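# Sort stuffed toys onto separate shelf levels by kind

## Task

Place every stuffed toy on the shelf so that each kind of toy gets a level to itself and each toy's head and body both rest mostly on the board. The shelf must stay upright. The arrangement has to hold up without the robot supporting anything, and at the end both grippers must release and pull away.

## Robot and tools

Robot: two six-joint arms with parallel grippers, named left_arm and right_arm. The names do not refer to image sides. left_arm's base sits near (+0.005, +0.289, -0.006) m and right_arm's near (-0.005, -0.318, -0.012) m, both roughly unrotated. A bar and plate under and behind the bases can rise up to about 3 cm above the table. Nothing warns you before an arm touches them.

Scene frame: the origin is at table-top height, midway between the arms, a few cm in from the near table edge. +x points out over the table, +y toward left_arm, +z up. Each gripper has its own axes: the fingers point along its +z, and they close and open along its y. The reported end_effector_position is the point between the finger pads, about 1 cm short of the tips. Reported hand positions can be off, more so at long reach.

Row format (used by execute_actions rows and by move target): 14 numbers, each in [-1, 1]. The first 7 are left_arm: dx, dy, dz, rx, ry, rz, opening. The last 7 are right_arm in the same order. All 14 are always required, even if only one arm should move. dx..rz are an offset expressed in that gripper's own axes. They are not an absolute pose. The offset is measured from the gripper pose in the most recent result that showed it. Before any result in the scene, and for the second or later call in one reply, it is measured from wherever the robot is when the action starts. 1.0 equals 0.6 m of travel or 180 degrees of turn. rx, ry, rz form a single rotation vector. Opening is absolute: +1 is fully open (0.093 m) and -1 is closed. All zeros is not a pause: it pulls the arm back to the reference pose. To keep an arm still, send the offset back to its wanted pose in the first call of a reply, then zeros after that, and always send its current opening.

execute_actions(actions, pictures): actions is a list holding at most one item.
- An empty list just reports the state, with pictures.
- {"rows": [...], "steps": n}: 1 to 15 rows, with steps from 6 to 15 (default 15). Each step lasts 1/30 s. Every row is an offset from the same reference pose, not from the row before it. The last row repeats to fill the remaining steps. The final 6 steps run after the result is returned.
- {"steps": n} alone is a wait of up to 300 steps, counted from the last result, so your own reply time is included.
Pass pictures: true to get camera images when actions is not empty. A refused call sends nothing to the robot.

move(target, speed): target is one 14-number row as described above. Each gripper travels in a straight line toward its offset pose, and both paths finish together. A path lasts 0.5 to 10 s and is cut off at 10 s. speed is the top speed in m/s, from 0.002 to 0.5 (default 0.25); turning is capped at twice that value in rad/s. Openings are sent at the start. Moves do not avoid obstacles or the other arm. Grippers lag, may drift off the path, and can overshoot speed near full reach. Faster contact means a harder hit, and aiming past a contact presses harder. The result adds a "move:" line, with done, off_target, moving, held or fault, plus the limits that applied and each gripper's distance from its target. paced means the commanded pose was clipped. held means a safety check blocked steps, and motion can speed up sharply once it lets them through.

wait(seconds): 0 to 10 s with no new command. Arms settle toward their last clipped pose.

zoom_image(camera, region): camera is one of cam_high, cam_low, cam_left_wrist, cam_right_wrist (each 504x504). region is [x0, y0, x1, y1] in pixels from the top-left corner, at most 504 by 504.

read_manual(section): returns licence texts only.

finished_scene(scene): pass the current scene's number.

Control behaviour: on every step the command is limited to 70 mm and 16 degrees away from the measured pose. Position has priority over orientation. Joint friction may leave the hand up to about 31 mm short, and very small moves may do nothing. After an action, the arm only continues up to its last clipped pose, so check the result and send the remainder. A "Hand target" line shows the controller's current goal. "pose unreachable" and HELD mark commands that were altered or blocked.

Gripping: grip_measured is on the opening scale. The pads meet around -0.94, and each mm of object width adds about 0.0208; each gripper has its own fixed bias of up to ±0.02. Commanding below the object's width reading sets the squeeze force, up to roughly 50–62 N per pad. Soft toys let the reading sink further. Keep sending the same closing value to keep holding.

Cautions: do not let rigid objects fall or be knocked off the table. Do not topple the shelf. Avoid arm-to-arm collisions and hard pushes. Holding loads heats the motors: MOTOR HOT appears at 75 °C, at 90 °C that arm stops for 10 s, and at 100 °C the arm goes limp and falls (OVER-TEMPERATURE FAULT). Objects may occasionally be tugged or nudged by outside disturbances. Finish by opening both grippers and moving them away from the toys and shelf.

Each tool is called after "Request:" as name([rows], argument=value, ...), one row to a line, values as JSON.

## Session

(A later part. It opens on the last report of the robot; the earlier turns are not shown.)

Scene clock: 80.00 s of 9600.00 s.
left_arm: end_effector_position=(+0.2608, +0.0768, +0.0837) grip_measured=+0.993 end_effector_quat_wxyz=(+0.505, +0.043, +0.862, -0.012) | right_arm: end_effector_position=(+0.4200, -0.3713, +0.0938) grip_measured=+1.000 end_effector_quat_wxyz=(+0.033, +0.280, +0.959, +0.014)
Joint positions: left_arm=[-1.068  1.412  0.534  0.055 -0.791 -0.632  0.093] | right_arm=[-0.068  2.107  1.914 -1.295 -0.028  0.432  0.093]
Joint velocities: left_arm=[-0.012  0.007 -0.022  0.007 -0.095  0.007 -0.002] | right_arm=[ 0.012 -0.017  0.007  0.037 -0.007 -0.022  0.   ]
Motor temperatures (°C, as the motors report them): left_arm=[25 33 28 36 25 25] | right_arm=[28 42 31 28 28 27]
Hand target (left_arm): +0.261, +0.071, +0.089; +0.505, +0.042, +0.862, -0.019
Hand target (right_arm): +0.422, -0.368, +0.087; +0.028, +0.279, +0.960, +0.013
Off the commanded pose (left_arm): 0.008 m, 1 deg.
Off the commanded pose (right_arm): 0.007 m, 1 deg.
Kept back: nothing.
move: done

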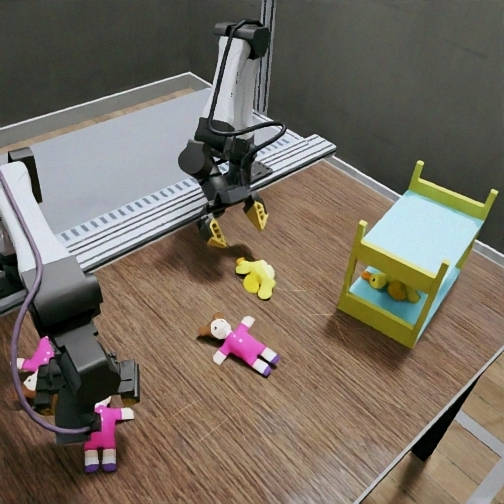

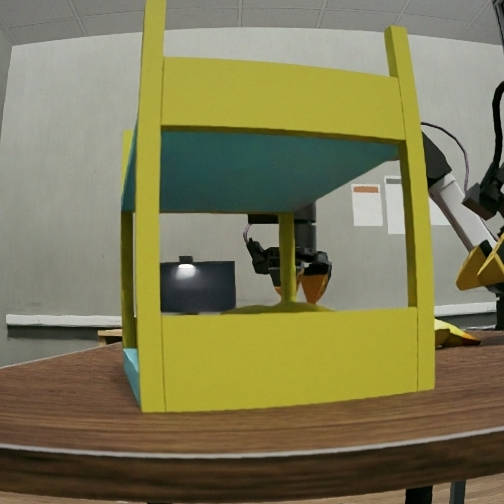

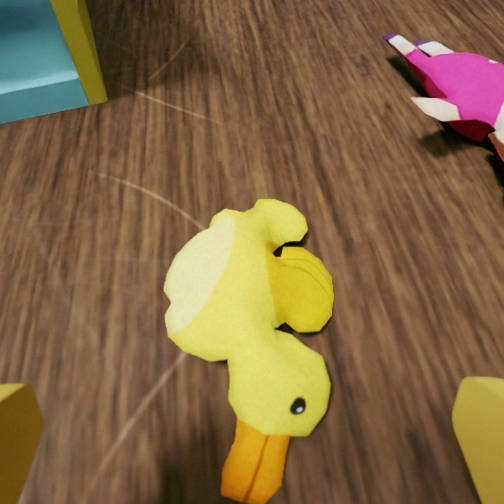

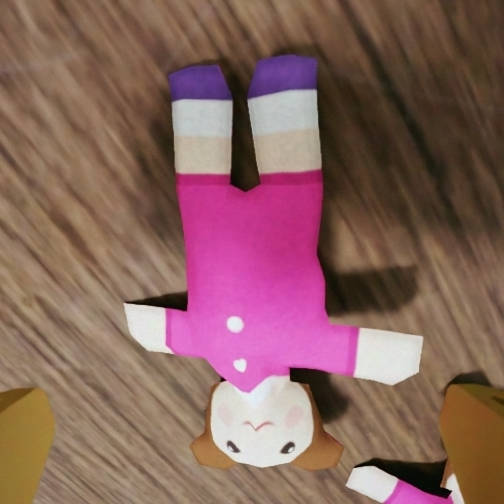

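Request:
move(target=[0.061,0,0.13,0,0,0,1,-0.01,0,0.135,0,0,0.03,1], speed=0.1)

Request:
move(target=[0,0,0,0,0,0,-0.5,0,0,0,0,0,0,-0.5])

Request:
move(target=[-0.11,0,-0.06,0,0,0,-0.5,0,0,-0.17,0,0,0,-0.5], speed=0.15)

Scene clock: 81.80 s of 9600.00 s.
left_arm: end_effector_position=(+0.3077, +0.0703, +0.0141) grip_measured=+0.993 end_effector_quat_wxyz=(+0.503, +0.045, +0.863, -0.010) | right_arm: end_effector_position=(+0.4351, -0.3740, +0.0262) grip_measured=+1.000 end_effector_quat_wxyz=(+0.044, +0.322, +0.946, +0.018)
Joint positions: left_arm=[-0.931  1.817  0.516  0.562 -0.692 -0.5    0.093] | right_arm=[-0.068  2.173  1.747 -1.04  -0.028  0.52   0.093]
Joint velocities: left_arm=[ 0.012  0.017 -0.012  0.022  0.037  0.037  0.001] | right_arm=[-0.002 -0.002  0.012  0.007 -0.037  0.037  0.   ]
Motor temperatures (°C, as the motors report them): left_arm=[25 33 28 36 25 25] | right_arm=[28 42 31 28 28 27]
Hand target (left_arm): +0.311, +0.072, +0.012; +0.503, +0.043, +0.863, -0.012
Hand target (right_arm): +0.432, -0.374, +0.014; +0.032, +0.325, +0.945, +0.016
Off the commanded pose (left_arm): 0.005 m, 0 deg.
Off the commanded pose (right_arm): 0.014 m, 1 deg.
Kept back: nothing.
move: off_target (right_arm)

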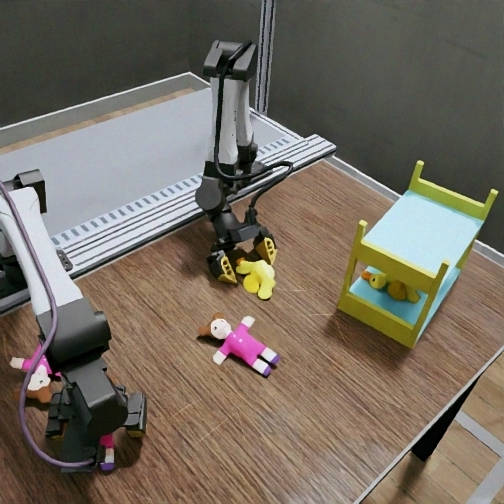

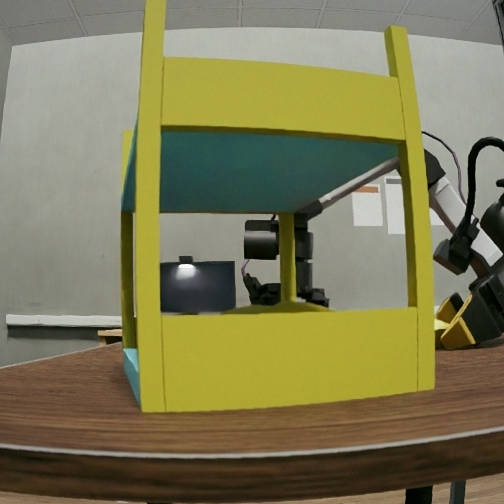

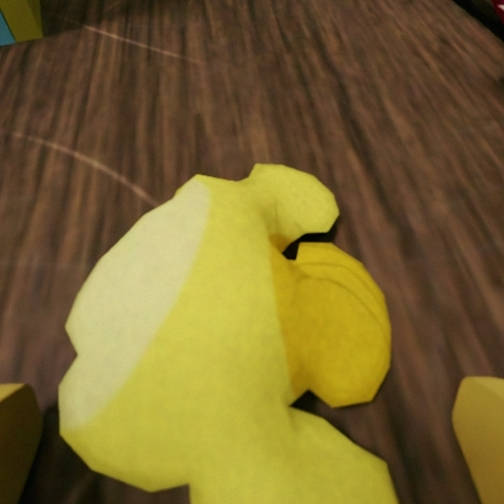

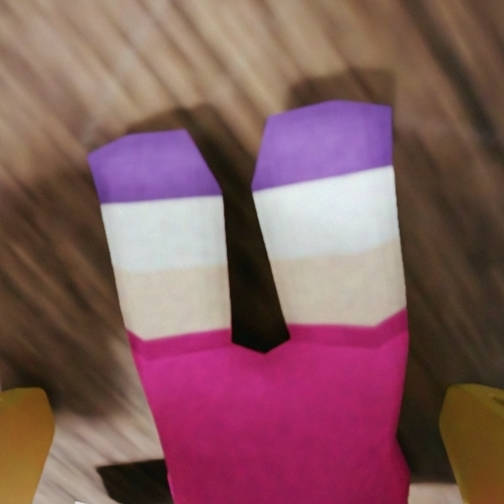

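Scene clock: 82.30 s of 9600.00 s.
left_arm: end_effector_position=(+0.3077, +0.0703, +0.0141) grip_measured=-0.497 end_effector_quat_wxyz=(+0.503, +0.045, +0.863, -0.010) | right_arm: end_effector_position=(+0.4354, -0.3740, +0.0262) grip_measured=-0.497 end_effector_quat_wxyz=(+0.044, +0.322, +0.946, +0.018)
Joint positions: left_arm=[-0.931  1.817  0.516  0.562 -0.692 -0.5    0.021] | right_arm=[-0.068  2.173  1.747 -1.039 -0.029  0.52   0.021]
Joint velocities: left_arm=[-0.022  0.002 -0.002  0.007  0.051  0.11  -0.   ] | right_arm=[-0.017  0.007 -0.002  0.007 -0.007  0.007 -0.001]
Motor temperatures (°C, as the motors report them): left_arm=[25 33 28 36 25 25] | right_arm=[28 43 31 28 28 27]
Hand target (left_arm): +0.308, +0.070, +0.014; +0.503, +0.045, +0.863, -0.010
Hand target (right_arm): +0.435, -0.374, +0.026; +0.044, +0.322, +0.946, +0.018
Off the commanded pose (left_arm): 0.000 m, 0 deg.
Off the commanded pose (right_arm): 0.000 m, 0 deg.
Kept back: nothing.
move: done

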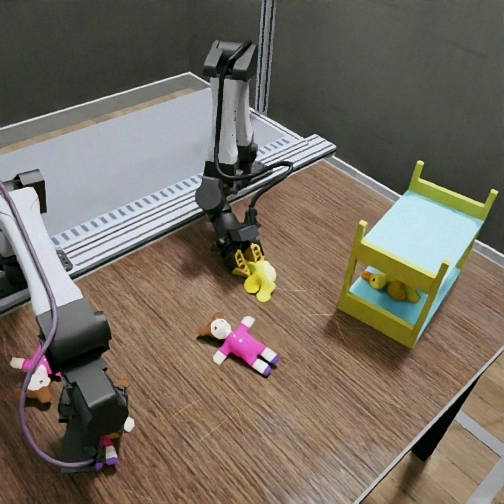

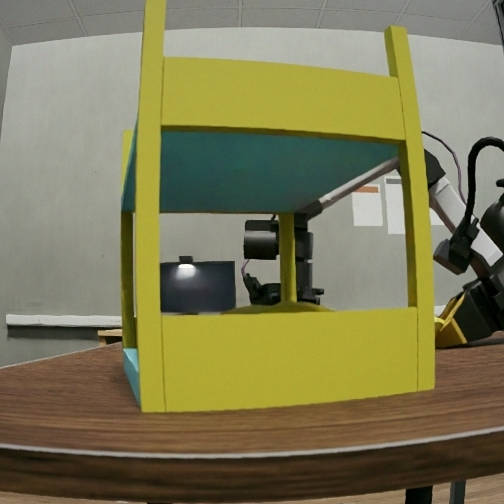

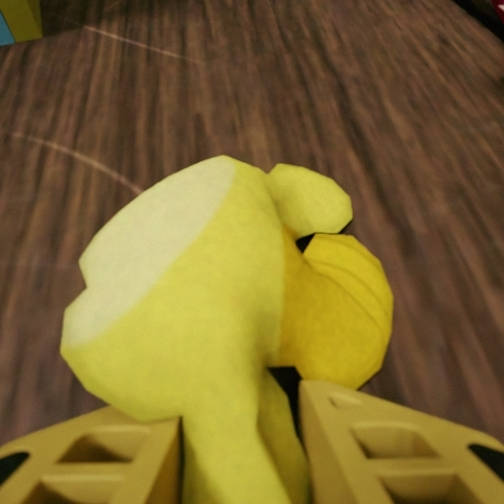

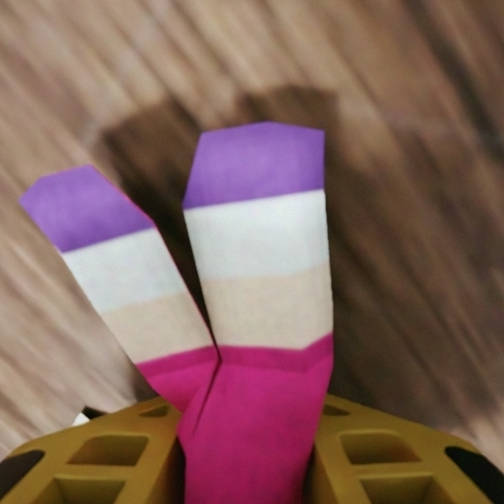

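Scene clock: 83.63 s of 9600.00 s.
left_arm: end_effector_position=(+0.3038, +0.0724, +0.0791) grip_measured=-0.498 end_effector_quat_wxyz=(+0.495, +0.053, +0.867, -0.001) | right_arm: end_effector_position=(+0.4263, -0.3718, +0.1240) grip_measured=-0.497 end_effector_quat_wxyz=(+0.045, +0.321, +0.946, +0.018)
Joint positions: left_arm=[-0.931  1.541  0.618  0.157 -0.69  -0.494  0.021] | right_arm=[-0.068  2.12   2.053 -1.395 -0.029  0.52   0.021]
Joint velocities: left_arm=[ 0.007  0.017  0.022 -0.095 -0.022 -0.022  0.   ] | right_arm=[-0.017 -0.002 -0.002  0.007 -0.037 -0.007 -0.001]
Motor temperatures (°C, as the motors report them): left_arm=[25 33 28 36 25 25] | right_arm=[28 43 31 28 28 27]
Hand target (left_arm): +0.309, +0.070, +0.090; +0.503, +0.045, +0.863, -0.010
Hand target (right_arm): +0.424, -0.374, +0.128; +0.044, +0.322, +0.946, +0.018
Off the commanded pose (left_arm): 0.012 m, 2 deg.
Off the commanded pose (right_arm): 0.005 m, 0 deg.
Kept back: nothing.
move: off_target (left_arm)

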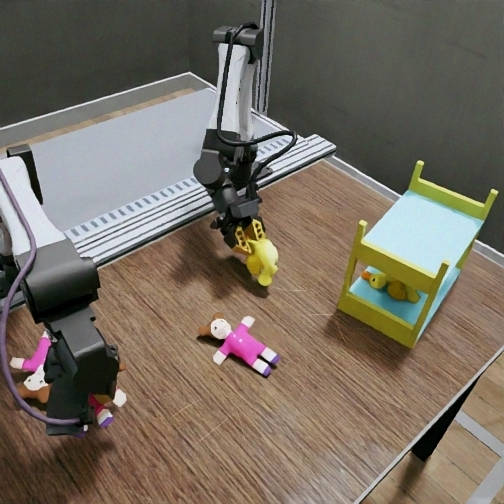

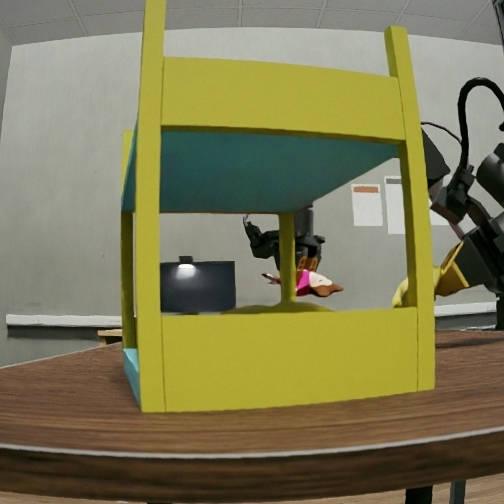

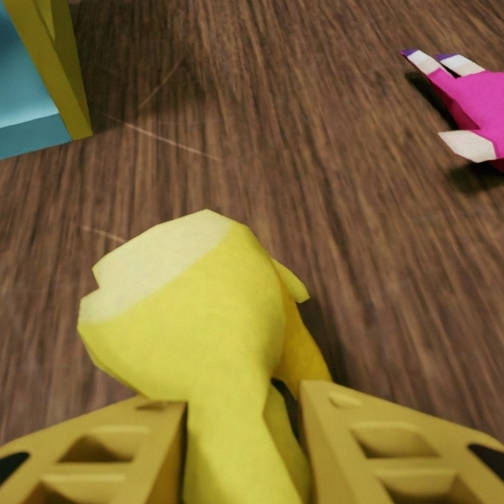

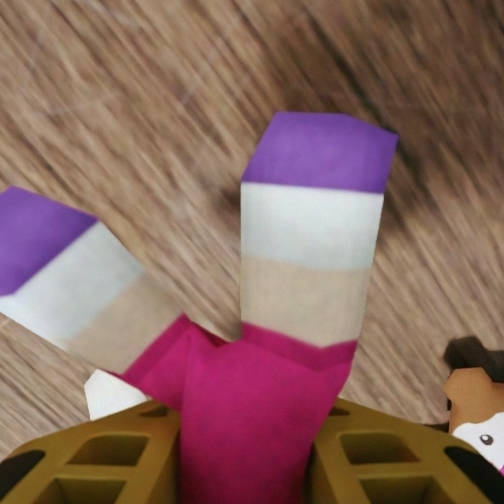

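Request:
move(target=[-0.065,0.242,0.083,-0.024,-0.159,-0.024,-0.55,0.617,0.434,-0.015,0,0,0,-0.5])

Request:
move(target=[-0.01,0,0.14,0,-0.02,0,-0.55,0,0,0.15,0,0,0,-0.5], speed=0.1)

Scene clock: 86.53 s of 9600.00 s.
left_arm: end_effector_position=(+0.3807, +0.2070, +0.0844) grip_measured=-0.547 end_effector_quat_wxyz=(+0.672, -0.004, +0.740, +0.000) | right_arm: end_effector_position=(+0.2840, +0.0593, +0.1280) grip_measured=-0.497 end_effector_quat_wxyz=(+0.040, +0.316, +0.947, +0.042)
Joint positions: left_arm=[-0.388  1.934  0.28   1.519 -0.377 -0.056  0.019] | right_arm=[ 1.01   2.366  2.484 -1.571  0.058  1.582  0.021]
Joint velocities: left_arm=[ 0.007 -0.002 -0.002  0.066 -0.007 -0.007  0.001] | right_arm=[-0.017 -0.022 -0.002 -0.11   0.037 -0.007 -0.   ]
Motor temperatures (°C, as the motors report them): left_arm=[25 33 28 36 25 25] | right_arm=[28 43 32 28 28 27]
Hand target (left_arm): +0.382, +0.210, +0.089; +0.681, -0.006, +0.733, -0.001
Hand target (right_arm): +0.286, +0.057, +0.124; +0.041, +0.322, +0.945, +0.032
Off the commanded pose (left_arm): 0.011 m, 4 deg.
Off the commanded pose (right_arm): 0.009 m, 3 deg.
joint sent to its limit (left arm) — the command would take joint 4 (wrist pitch) past its upper limit, so that joint was sent only as far as its limit.
joint sent to its limit (right arm) — the command would take joint 4 (wrist pitch) past its lower limit, so that joint was sent only as far as its limit.
Kept back: nothing.
move: off_target (left_arm, right_arm)

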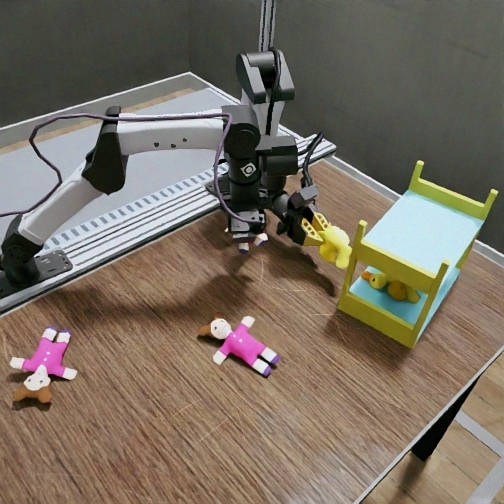

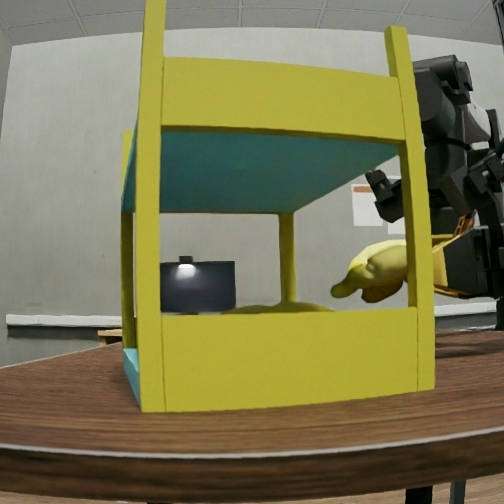

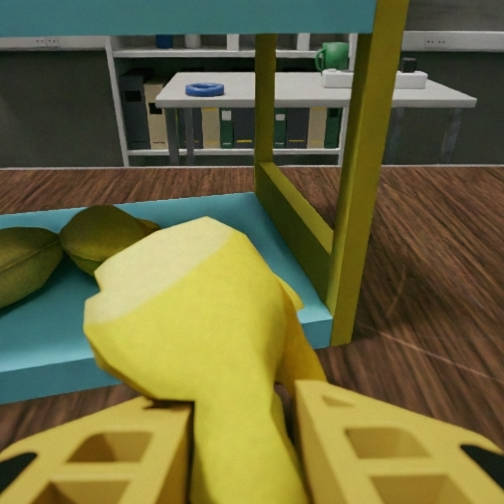

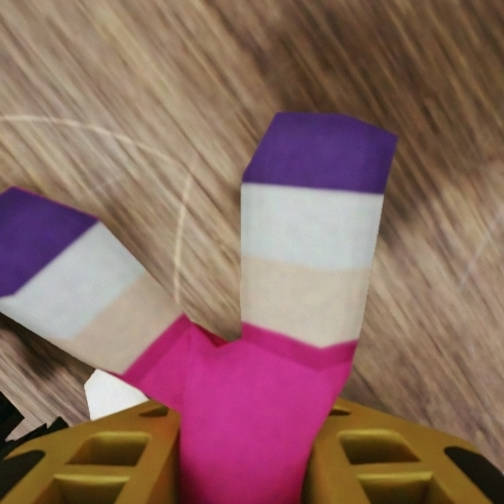

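Scene clock: 88.00 s of 9600.00 s.
left_arm: end_effector_position=(+0.4590, +0.2039, +0.0794) grip_measured=-0.547 end_effector_quat_wxyz=(+0.689, -0.003, +0.724, -0.001) | right_arm: end_effector_position=(+0.2928, +0.0696, +0.0422) grip_measured=-0.497 end_effector_quat_wxyz=(+0.042, +0.315, +0.947, +0.045)
Joint positions: left_arm=[-0.302  2.141  0.588  1.471 -0.291 -0.031  0.019] | right_arm=[ 1.007  2.349  2.108 -1.204  0.058  1.575  0.021]
Joint velocities: left_arm=[ 0.002 -0.002  0.007  0.007  0.037  0.007 -0.   ] | right_arm=[ 0.002 -0.012 -0.007  0.022  0.037  0.051  0.001]
Motor temperatures (°C, as the motors report them): left_arm=[25 33 28 36 25 25] | right_arm=[28 44 31 28 28 27]
Hand target (left_arm): +0.465, +0.207, +0.083; +0.695, -0.004, +0.719, +0.000
Hand target (right_arm): +0.294, +0.065, +0.039; +0.040, +0.316, +0.947, +0.042
Off the commanded pose (left_arm): 0.007 m, 1 deg.
Off the commanded pose (right_arm): 0.007 m, 0 deg.
Kept back: nothing.
move: done

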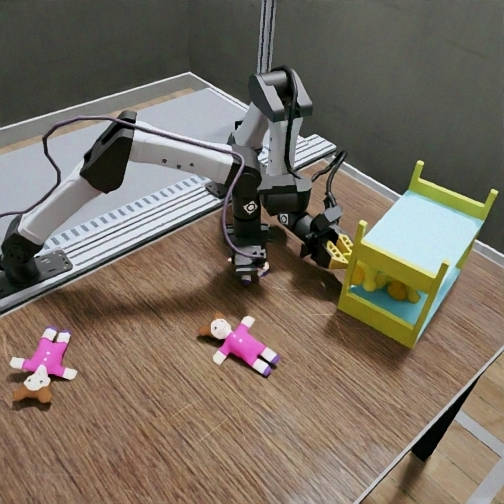

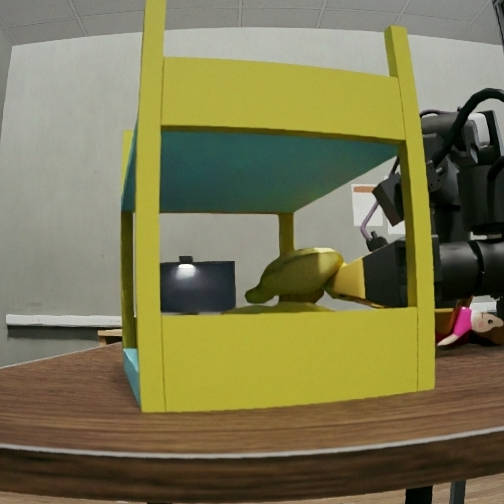

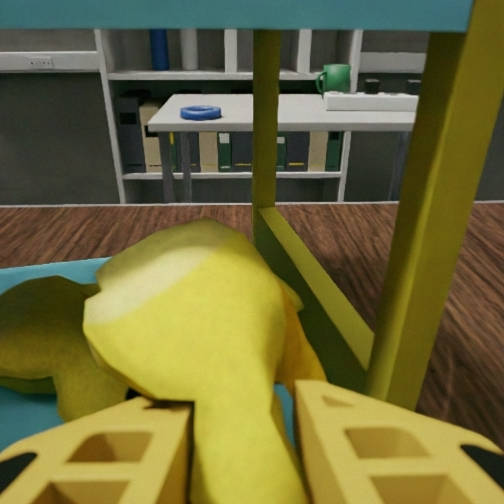

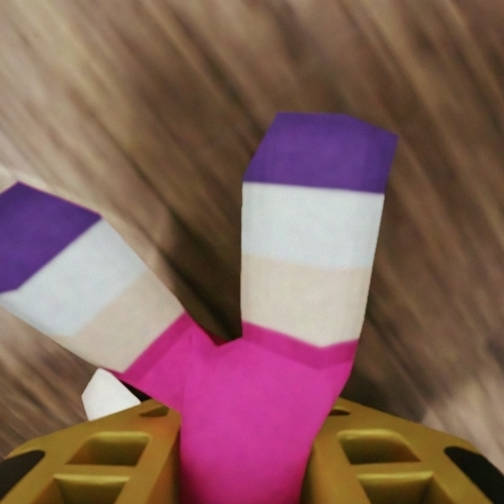

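Request:
move(target=[0.04,0.015,0.03,0,0.02,0,-0.55,0,0,0.03,0,0,0,-0.5], speed=0.06)

Request:
move(target=[-0.01,0.02,0.06,0,0,0,-0.55,0,0,0,0,0,0,0.6], speed=0.05)

Scene clock: 89.13 s of 9600.00 s.
left_arm: end_effector_position=(+0.4694, +0.2100, +0.0503) grip_measured=-0.547 end_effector_quat_wxyz=(+0.660, +0.001, +0.751, +0.002) | right_arm: end_effector_position=(+0.2967, +0.0749, +0.0384) grip_measured=-0.497 end_effector_quat_wxyz=(+0.046, +0.315, +0.946, +0.058)
Joint positions: left_arm=[-0.272  2.202  0.634  1.405 -0.256 -0.038  0.019] | right_arm=[ 1.007  2.349  2.09  -1.157  0.058  1.575  0.021]
Joint velocities: left_arm=[-0.007 -0.007 -0.017 -0.007 -0.066  0.066 -0.   ] | right_arm=[-0.017 -0.012 -0.017 -0.037 -0.022 -0.051  0.001]
Motor temperatures (°C, as the motors report them): left_arm=[25 33 28 36 25 25] | right_arm=[28 45 31 28 28 27]
Hand target (left_arm): +0.476, +0.213, +0.055; +0.666, -0.003, +0.746, -0.001
Hand target (right_arm): +0.295, +0.071, +0.025; +0.042, +0.315, +0.947, +0.045
Off the commanded pose (left_arm): 0.008 m, 1 deg.
Off the commanded pose (right_arm): 0.015 m, 2 deg.
Kept back: nothing.
move: off_target (right_arm)

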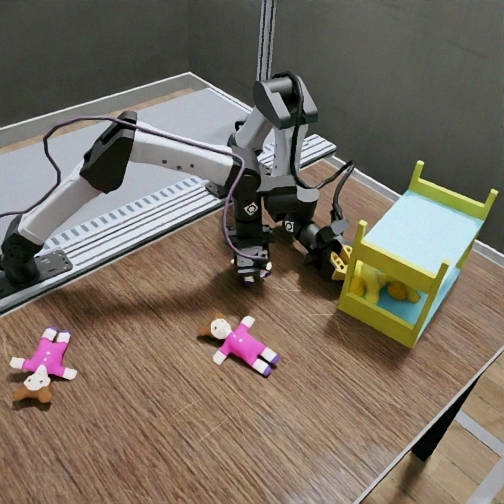

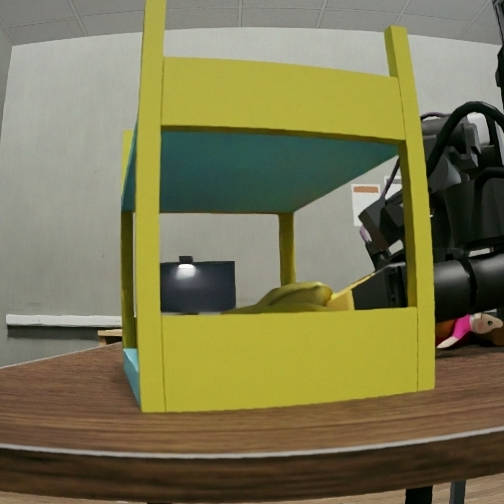

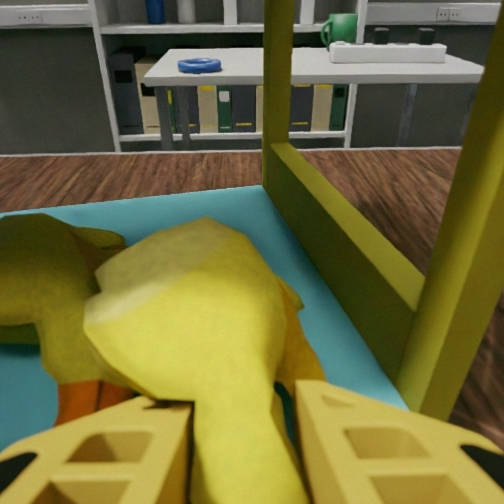

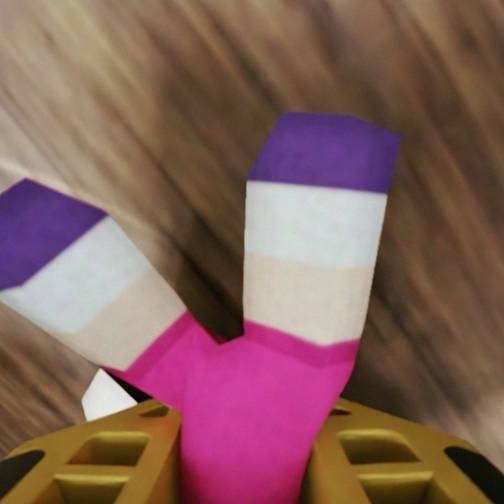

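Scene clock: 90.30 s of 9600.00 s.
left_arm: end_effector_position=(+0.4999, +0.2186, +0.0486) grip_measured=-0.547 end_effector_quat_wxyz=(+0.655, +0.001, +0.756, +0.001) | right_arm: end_effector_position=(+0.2968, +0.0750, +0.0385) grip_measured=+0.598 end_effector_quat_wxyz=(+0.046, +0.315, +0.946, +0.058)
Joint positions: left_arm=[-0.223  2.237  0.755  1.307 -0.206 -0.034  0.019] | right_arm=[ 1.007  2.349  2.09  -1.157  0.058  1.575  0.074]
Joint velocities: left_arm=[-0.012 -0.022  0.027  0.007  0.051 -0.022  0.001] | right_arm=[ 0.002 -0.002  0.002 -0.022 -0.051 -0.007  0.   ]
Motor temperatures (°C, as the motors report them): left_arm=[25 33 28 36 25 25] | right_arm=[28 45 32 28 28 27]
Hand target (left_arm): +0.506, +0.222, +0.052; +0.660, +0.001, +0.751, +0.002
Hand target (right_arm): +0.297, +0.075, +0.038; +0.046, +0.315, +0.946, +0.058
Off the commanded pose (left_arm): 0.008 m, 1 deg.
Off the commanded pose (right_arm): 0.000 m, 0 deg.
Kept back: nothing.
move: done

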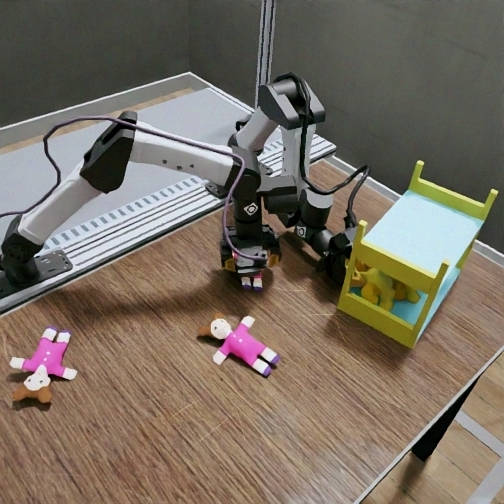

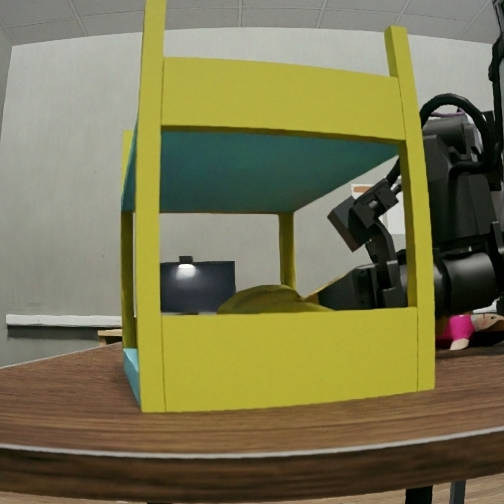

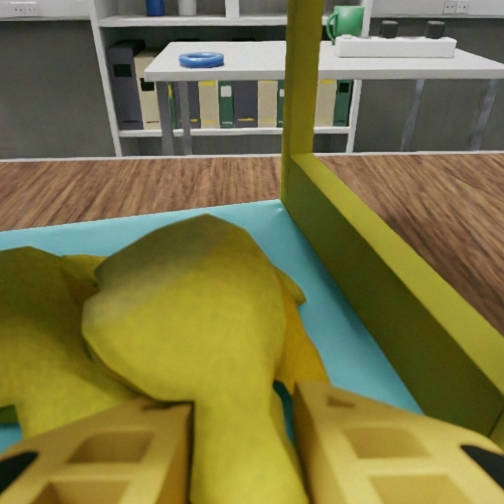

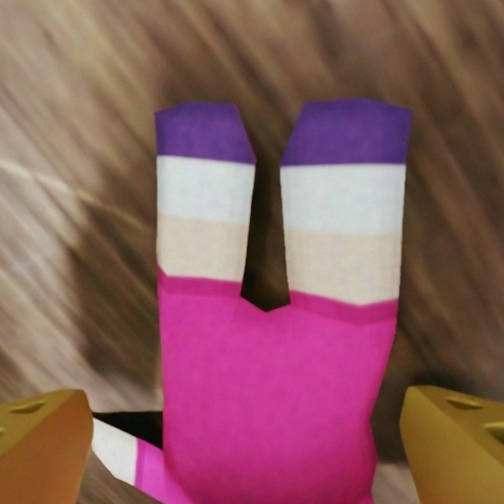

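Request:
move(target=[-0.005,-0.01,0.015,0.09,0,0,-0.55,0,0,-0.14,0,0,0,0.6], speed=0.1)

Request:
move(target=[0,0,0,0,0,0,0.0,0,0,0,0,0,0,1])

Request:
move(target=[-0.03,0,-0.2,0,0,0,0.0,-0.363,-0.625,-0.07,0.045,0.016,0.083,1])

Scene clock: 92.57 s of 9600.00 s.
left_arm: end_effector_position=(+0.5047, +0.2104, +0.0487) grip_measured=-0.547 end_effector_quat_wxyz=(+0.646, +0.090, +0.751, -0.105) | right_arm: end_effector_position=(+0.2905, +0.0656, +0.1213) grip_measured=+0.598 end_effector_quat_wxyz=(+0.047, +0.318, +0.945, +0.063)
Joint positions: left_arm=[-0.108  2.245  0.779  1.291  0.184 -0.018  0.019] | right_arm=[ 1.007  2.329  2.385 -1.463  0.058  1.581  0.074]
Joint velocities: left_arm=[ 0.012 -0.002 -0.007 -0.11   0.007 -0.037  0.   ] | right_arm=[-0.002  0.007 -0.002 -0.081 -0.037 -0.037 -0.001]
Motor temperatures (°C, as the motors report them): left_arm=[26 34 28 36 25 25] | right_arm=[28 46 32 28 28 27]
Hand target (left_arm): +0.510, +0.213, +0.050; +0.648, +0.093, +0.748, -0.106
Hand target (right_arm): +0.285, +0.067, +0.121; +0.046, +0.315, +0.946, +0.058
Off the commanded pose (left_arm): 0.005 m, 1 deg.
Off the commanded pose (right_arm): 0.005 m, 1 deg.
Kept back: nothing.
move: done

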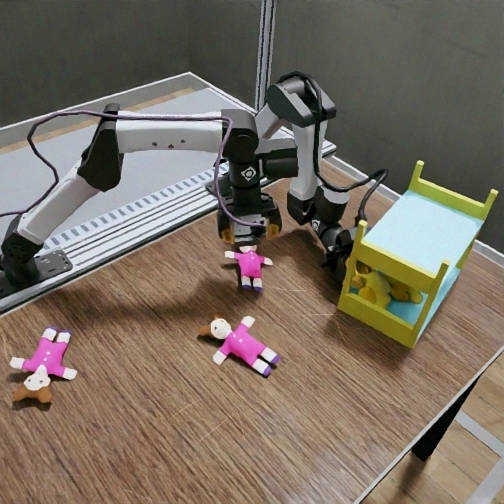

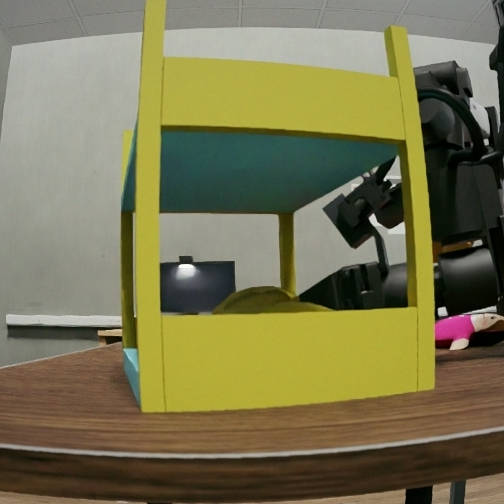

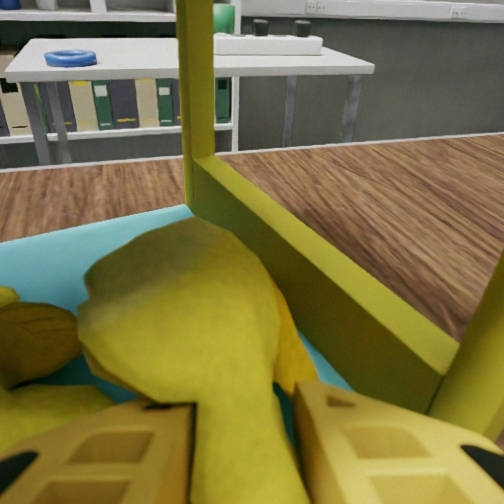

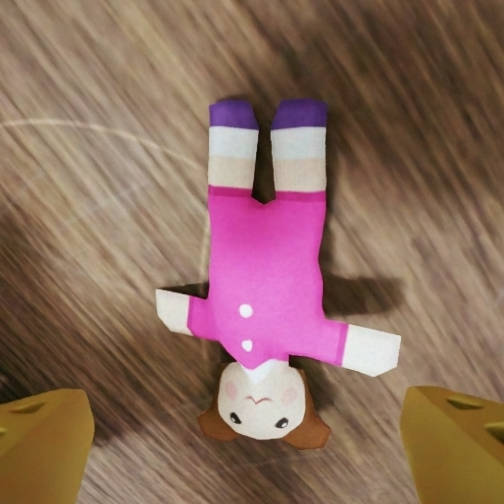

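Scene clock: 93.07 s of 9600.00 s.
left_arm: end_effector_position=(+0.5047, +0.2103, +0.0487) grip_measured=-0.002 end_effector_quat_wxyz=(+0.646, +0.090, +0.751, -0.105) | right_arm: end_effector_position=(+0.2905, +0.0656, +0.1213) grip_measured=+1.000 end_effector_quat_wxyz=(+0.047, +0.318, +0.945, +0.063)
Joint positions: left_arm=[-0.108  2.245  0.779  1.291  0.185 -0.018  0.045] | right_arm=[ 1.007  2.329  2.385 -1.463  0.058  1.581  0.093]
Joint velocities: left_arm=[-0.017 -0.007 -0.022  0.051 -0.022 -0.037  0.001] | right_arm=[-0.002 -0.017 -0.007 -0.022  0.007  0.037  0.   ]
Motor temperatures (°C, as the motors report them): left_arm=[25 34 28 36 25 25] | right_arm=[28 46 32 28 28 27]
Hand target (left_arm): +0.505, +0.210, +0.049; +0.646, +0.090, +0.751, -0.104
Hand target (right_arm): +0.291, +0.066, +0.121; +0.048, +0.318, +0.945, +0.063
Off the commanded pose (left_arm): 0.000 m, 0 deg.
Off the commanded pose (right_arm): 0.000 m, 0 deg.
Kept back: nothing.
move: done

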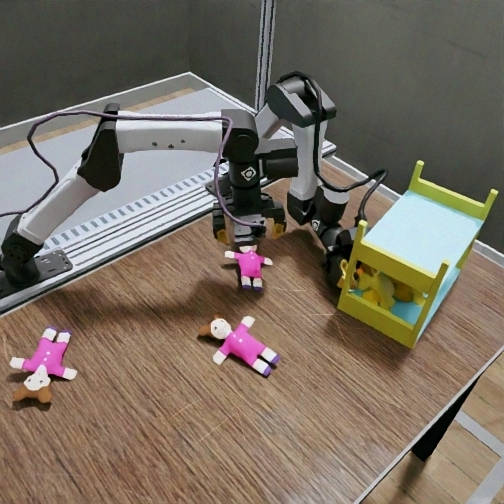

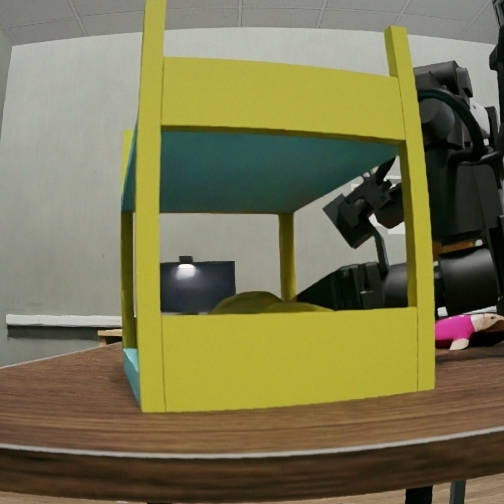

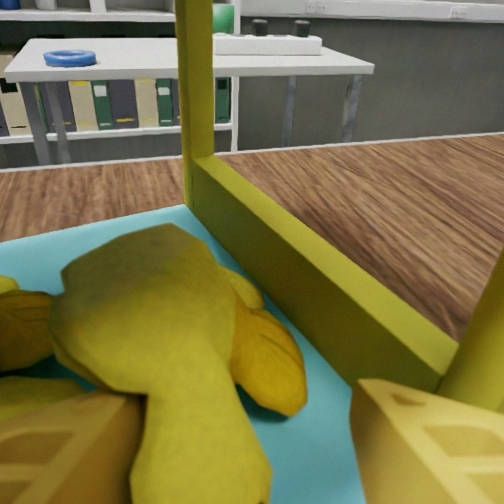

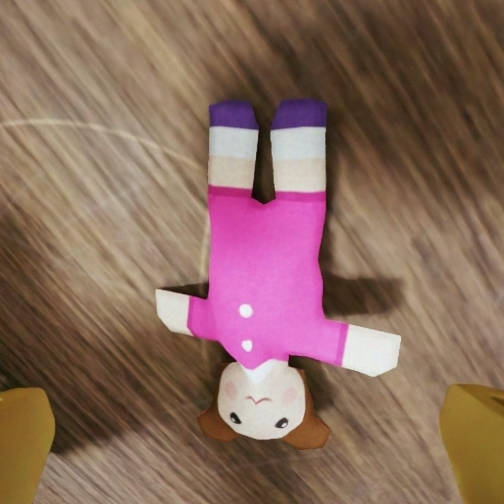

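Scene clock: 95.47 s of 9600.00 s.
left_arm: end_effector_position=(+0.3957, +0.2416, +0.0749) grip_measured=-0.002 end_effector_quat_wxyz=(+0.636, +0.089, +0.759, -0.108) | right_arm: end_effector_position=(+0.2462, -0.3658, +0.1237) grip_measured=+1.000 end_effector_quat_wxyz=(+0.013, +0.439, +0.898, +0.005)
Joint positions: left_arm=[-0.016  1.896  0.315  1.377  0.279 -0.005  0.045] | right_arm=[-0.132  1.464  1.242 -1.308 -0.014  0.708  0.093]
Joint velocities: left_arm=[-0.012  0.002 -0.002  0.037 -0.037 -0.051  0.   ] | right_arm=[-0.012 -0.002 -0.002 -0.007 -0.051 -0.066  0.   ]
Motor temperatures (°C, as the motors report them): left_arm=[26 34 28 37 25 25] | right_arm=[28 46 32 28 28 27]
Hand target (left_arm): +0.394, +0.245, +0.083; +0.646, +0.090, +0.751, -0.105
Hand target (right_arm): +0.241, -0.366, +0.121; +0.001, +0.439, +0.899, +0.005
Off the commanded pose (left_arm): 0.009 m, 2 deg.
Off the commanded pose (right_arm): 0.013 m, 2 deg.
Kept back: nothing.
move: off_target (right_arm)

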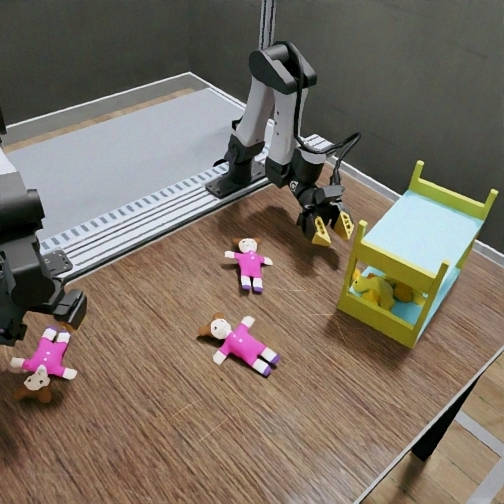

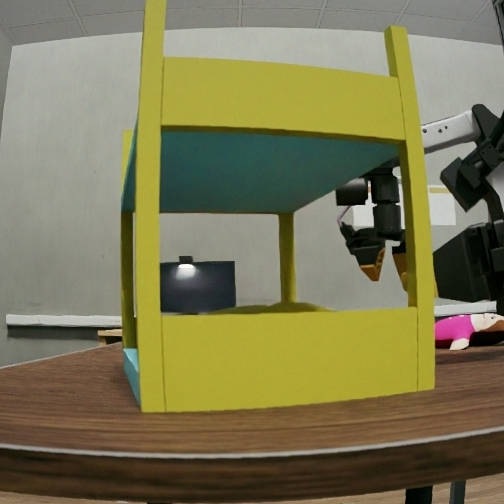

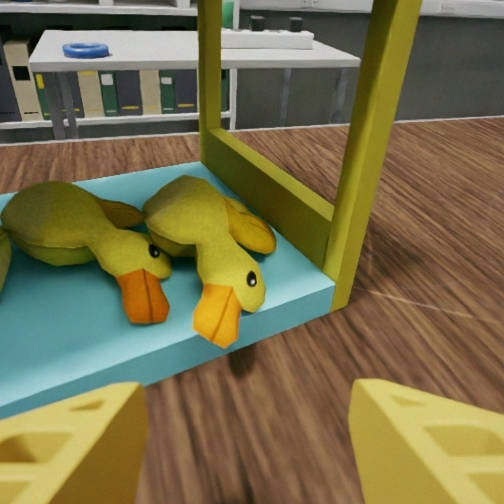

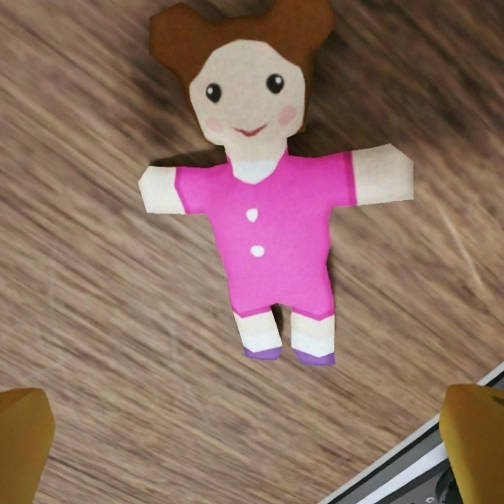

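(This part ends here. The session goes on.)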